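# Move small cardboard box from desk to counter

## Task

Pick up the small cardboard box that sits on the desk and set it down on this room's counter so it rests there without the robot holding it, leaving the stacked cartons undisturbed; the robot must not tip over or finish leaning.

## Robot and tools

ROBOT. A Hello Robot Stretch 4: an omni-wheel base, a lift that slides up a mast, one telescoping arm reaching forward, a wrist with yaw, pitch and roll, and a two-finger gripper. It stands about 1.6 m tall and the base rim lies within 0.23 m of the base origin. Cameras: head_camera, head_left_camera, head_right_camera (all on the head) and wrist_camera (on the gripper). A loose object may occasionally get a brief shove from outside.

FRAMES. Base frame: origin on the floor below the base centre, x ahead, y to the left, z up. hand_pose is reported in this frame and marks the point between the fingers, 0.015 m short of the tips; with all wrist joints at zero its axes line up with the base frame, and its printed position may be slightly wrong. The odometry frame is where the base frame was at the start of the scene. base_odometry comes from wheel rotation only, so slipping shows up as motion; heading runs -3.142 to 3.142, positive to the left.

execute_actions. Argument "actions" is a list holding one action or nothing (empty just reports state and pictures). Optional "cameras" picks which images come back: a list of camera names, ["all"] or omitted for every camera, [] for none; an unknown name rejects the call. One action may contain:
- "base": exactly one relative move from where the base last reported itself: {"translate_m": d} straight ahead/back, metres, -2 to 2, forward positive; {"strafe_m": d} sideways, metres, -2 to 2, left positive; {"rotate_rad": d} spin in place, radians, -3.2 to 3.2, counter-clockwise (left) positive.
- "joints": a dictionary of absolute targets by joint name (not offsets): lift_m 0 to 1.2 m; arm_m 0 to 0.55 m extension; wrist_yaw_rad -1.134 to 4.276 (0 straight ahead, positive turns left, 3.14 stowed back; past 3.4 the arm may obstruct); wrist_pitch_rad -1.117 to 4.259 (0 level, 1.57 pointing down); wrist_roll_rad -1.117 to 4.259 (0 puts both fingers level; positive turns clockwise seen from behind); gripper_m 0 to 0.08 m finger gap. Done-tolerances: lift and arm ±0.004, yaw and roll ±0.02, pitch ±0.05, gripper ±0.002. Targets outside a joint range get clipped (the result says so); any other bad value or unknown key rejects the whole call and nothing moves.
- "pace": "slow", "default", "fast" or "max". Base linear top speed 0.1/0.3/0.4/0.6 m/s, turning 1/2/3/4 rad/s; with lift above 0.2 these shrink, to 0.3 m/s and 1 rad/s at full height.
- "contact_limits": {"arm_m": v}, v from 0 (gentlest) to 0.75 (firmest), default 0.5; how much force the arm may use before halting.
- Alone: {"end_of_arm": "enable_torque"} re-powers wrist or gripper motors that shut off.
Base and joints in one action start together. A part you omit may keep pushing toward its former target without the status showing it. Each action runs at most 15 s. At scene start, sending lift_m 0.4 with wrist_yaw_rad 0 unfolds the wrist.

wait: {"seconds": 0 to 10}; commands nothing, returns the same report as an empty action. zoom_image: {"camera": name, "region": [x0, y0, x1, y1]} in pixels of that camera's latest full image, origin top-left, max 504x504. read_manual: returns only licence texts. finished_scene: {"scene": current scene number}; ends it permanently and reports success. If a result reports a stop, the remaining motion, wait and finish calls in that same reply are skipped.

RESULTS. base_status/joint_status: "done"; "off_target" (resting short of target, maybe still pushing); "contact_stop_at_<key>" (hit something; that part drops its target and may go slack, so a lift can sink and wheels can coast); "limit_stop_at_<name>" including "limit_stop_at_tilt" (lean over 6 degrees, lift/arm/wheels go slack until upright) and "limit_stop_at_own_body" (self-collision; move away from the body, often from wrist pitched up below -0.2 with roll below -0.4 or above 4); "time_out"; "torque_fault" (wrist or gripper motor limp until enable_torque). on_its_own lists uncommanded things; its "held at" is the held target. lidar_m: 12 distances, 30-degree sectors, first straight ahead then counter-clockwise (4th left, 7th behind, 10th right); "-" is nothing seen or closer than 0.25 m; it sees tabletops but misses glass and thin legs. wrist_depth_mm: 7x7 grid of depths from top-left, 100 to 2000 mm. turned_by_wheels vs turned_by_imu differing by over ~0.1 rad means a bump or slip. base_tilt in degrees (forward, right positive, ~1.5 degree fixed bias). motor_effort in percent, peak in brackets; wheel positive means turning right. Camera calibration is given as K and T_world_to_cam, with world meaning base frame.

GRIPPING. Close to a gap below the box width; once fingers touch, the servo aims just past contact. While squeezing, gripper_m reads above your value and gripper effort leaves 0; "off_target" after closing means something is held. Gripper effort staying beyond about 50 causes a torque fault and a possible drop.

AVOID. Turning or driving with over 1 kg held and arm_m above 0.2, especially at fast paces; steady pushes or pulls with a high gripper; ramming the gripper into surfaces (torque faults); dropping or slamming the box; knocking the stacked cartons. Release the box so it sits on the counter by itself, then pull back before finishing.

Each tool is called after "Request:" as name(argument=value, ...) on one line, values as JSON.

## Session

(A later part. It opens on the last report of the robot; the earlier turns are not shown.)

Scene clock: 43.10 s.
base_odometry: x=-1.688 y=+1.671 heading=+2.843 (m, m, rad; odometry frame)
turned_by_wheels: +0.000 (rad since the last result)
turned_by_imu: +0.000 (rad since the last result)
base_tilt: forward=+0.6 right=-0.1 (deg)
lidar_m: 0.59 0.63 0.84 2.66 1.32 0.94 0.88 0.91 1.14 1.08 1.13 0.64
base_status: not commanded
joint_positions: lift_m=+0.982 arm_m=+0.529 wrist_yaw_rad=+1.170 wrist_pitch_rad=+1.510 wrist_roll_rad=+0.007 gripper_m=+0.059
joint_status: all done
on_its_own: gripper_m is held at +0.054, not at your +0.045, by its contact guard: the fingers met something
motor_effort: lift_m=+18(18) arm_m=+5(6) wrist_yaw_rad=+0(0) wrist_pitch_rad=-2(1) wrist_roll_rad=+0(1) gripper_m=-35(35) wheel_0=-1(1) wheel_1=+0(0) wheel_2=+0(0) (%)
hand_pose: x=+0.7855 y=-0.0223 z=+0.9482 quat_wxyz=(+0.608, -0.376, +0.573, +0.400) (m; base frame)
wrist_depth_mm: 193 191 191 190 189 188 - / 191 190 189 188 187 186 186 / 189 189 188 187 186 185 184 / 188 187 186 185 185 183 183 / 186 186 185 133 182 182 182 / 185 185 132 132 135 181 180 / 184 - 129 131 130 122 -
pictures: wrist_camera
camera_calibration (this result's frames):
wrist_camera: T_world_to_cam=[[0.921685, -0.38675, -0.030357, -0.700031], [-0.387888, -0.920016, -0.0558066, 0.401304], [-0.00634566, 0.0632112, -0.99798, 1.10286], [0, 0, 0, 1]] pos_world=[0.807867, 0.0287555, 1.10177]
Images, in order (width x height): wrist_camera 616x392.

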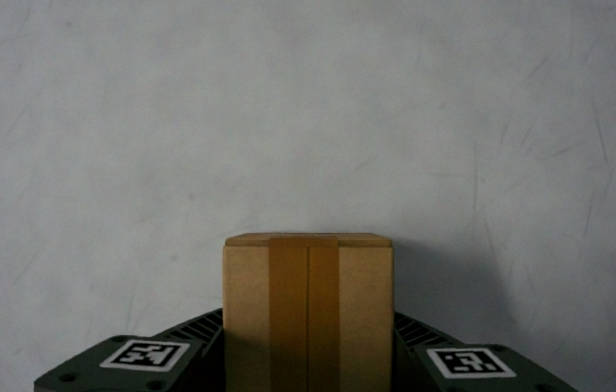

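Request:
execute_actions(actions=[{"joints": {"gripper_m": 0.08, "lift_m": 0.98}}], cameras=["wrist_camera"])

Request:
execute_actions(actions=[{"joints": {"lift_m": 1.04}, "pace": "fast"}], cameras=["wrist_camera", "head_right_camera"])

Scene clock: 44.20 s.
base_odometry: x=-1.688 y=+1.671 heading=+2.843 (m, m, rad; odometry frame)
turned_by_wheels: +0.000 (rad since the last result)
turned_by_imu: +0.000 (rad since the last result)
base_tilt: forward=+0.8 right=+0.2 (deg)
lidar_m: 0.60 0.63 0.86 2.66 1.32 0.94 0.88 0.92 1.16 1.08 1.13 0.63
base_status: not commanded
joint_positions: lift_m=+0.980 arm_m=+0.529 wrist_yaw_rad=+1.170 wrist_pitch_rad=+1.510 wrist_roll_rad=+0.007 gripper_m=+0.080
joint_status: all done
motor_effort: lift_m=+16(20) arm_m=+5(5) wrist_yaw_rad=+1(1) wrist_pitch_rad=-2(1) wrist_roll_rad=+0(0) gripper_m=+2(33) wheel_0=-1(2) wheel_1=+0(0) wheel_2=+0(0) (%)
hand_pose: x=+0.7855 y=-0.0223 z=+0.9463 quat_wxyz=(+0.608, -0.376, +0.573, +0.400) (m; base frame)
wrist_depth_mm: 191 190 189 188 187 186 - / 189 188 187 187 186 185 184 / 187 187 186 185 185 183 183 / 186 186 184 184 183 182 181 / 185 184 183 133 181 181 180 / 183 182 140 132 146 179 179 / - 106 131 131 131 110 -
pictures: wrist_camera
camera_calibration (this result's frames):
wrist_camera: T_world_to_cam=[[0.921685, -0.386751, -0.030357, -0.700091], [-0.387888, -0.920016, -0.0558026, 0.401192], [-0.00634721, 0.0632075, -0.99798, 1.10092], [0, 0, 0, 1]] pos_world=[0.807868, 0.0287552, 1.09984]
Images, in order (width x height): wrist_camera 616x392.

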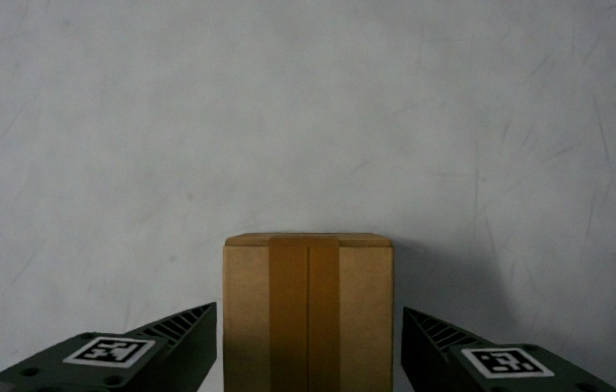

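Scene clock: 45.17 s.
base_odometry: x=-1.688 y=+1.671 heading=+2.843 (m, m, rad; odometry frame)
turned_by_wheels: +0.000 (rad since the last result)
turned_by_imu: +0.000 (rad since the last result)
base_tilt: forward=+0.7 right=+0.2 (deg)
lidar_m: 0.59 0.63 0.83 2.68 1.33 0.94 0.87 0.93 1.15 1.08 1.12 0.65
base_status: not commanded
joint_positions: lift_m=+1.040 arm_m=+0.529 wrist_yaw_rad=+1.170 wrist_pitch_rad=+1.510 wrist_roll_rad=+0.007 gripper_m=+0.080
joint_status: all done
motor_effort: lift_m=+24(26) arm_m=+6(5) wrist_yaw_rad=+1(0) wrist_pitch_rad=-1(2) wrist_roll_rad=+1(0) gripper_m=+2(1) wheel_0=-1(1) wheel_1=+0(0) wheel_2=+0(0) (%)
hand_pose: x=+0.7855 y=-0.0223 z=+1.0056 quat_wxyz=(+0.608, -0.376, +0.573, +0.400) (m; base frame)
wrist_depth_mm: 253 251 250 248 248 247 246 / 251 249 248 247 246 245 244 / 249 248 246 245 244 243 242 / 247 246 244 243 242 240 240 / 245 244 242 191 240 239 238 / 243 242 240 190 238 236 236 / - 106 189 189 189 110 -
pictures: head_right_camera, wrist_camera
camera_calibration (this result's frames):
wrist_camera: T_world_to_cam=[[0.921685, -0.386751, -0.030357, -0.698291], [-0.387888, -0.920016, -0.0558027, 0.404505], [-0.00634716, 0.0632076, -0.99798, 1.16017], [0, 0, 0, 1]] pos_world=[0.807871, 0.0287552, 1.1592]
Images, in order (width x height): head_right_camera 420x672, wrist_camera 616x392.

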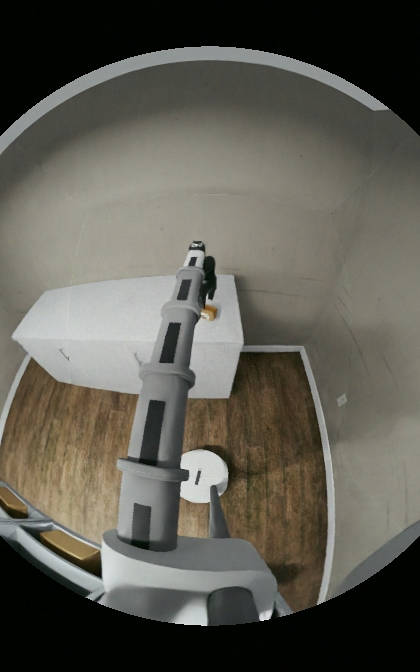

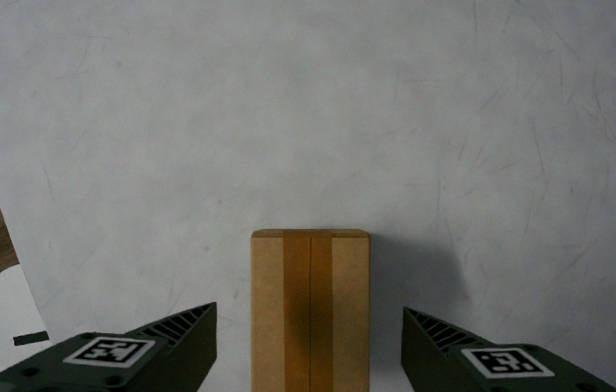

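The box is resting on the counter and the gripper is clear of it.

Request:
finished_scene(scene=1)

The scene is finished: the task was done.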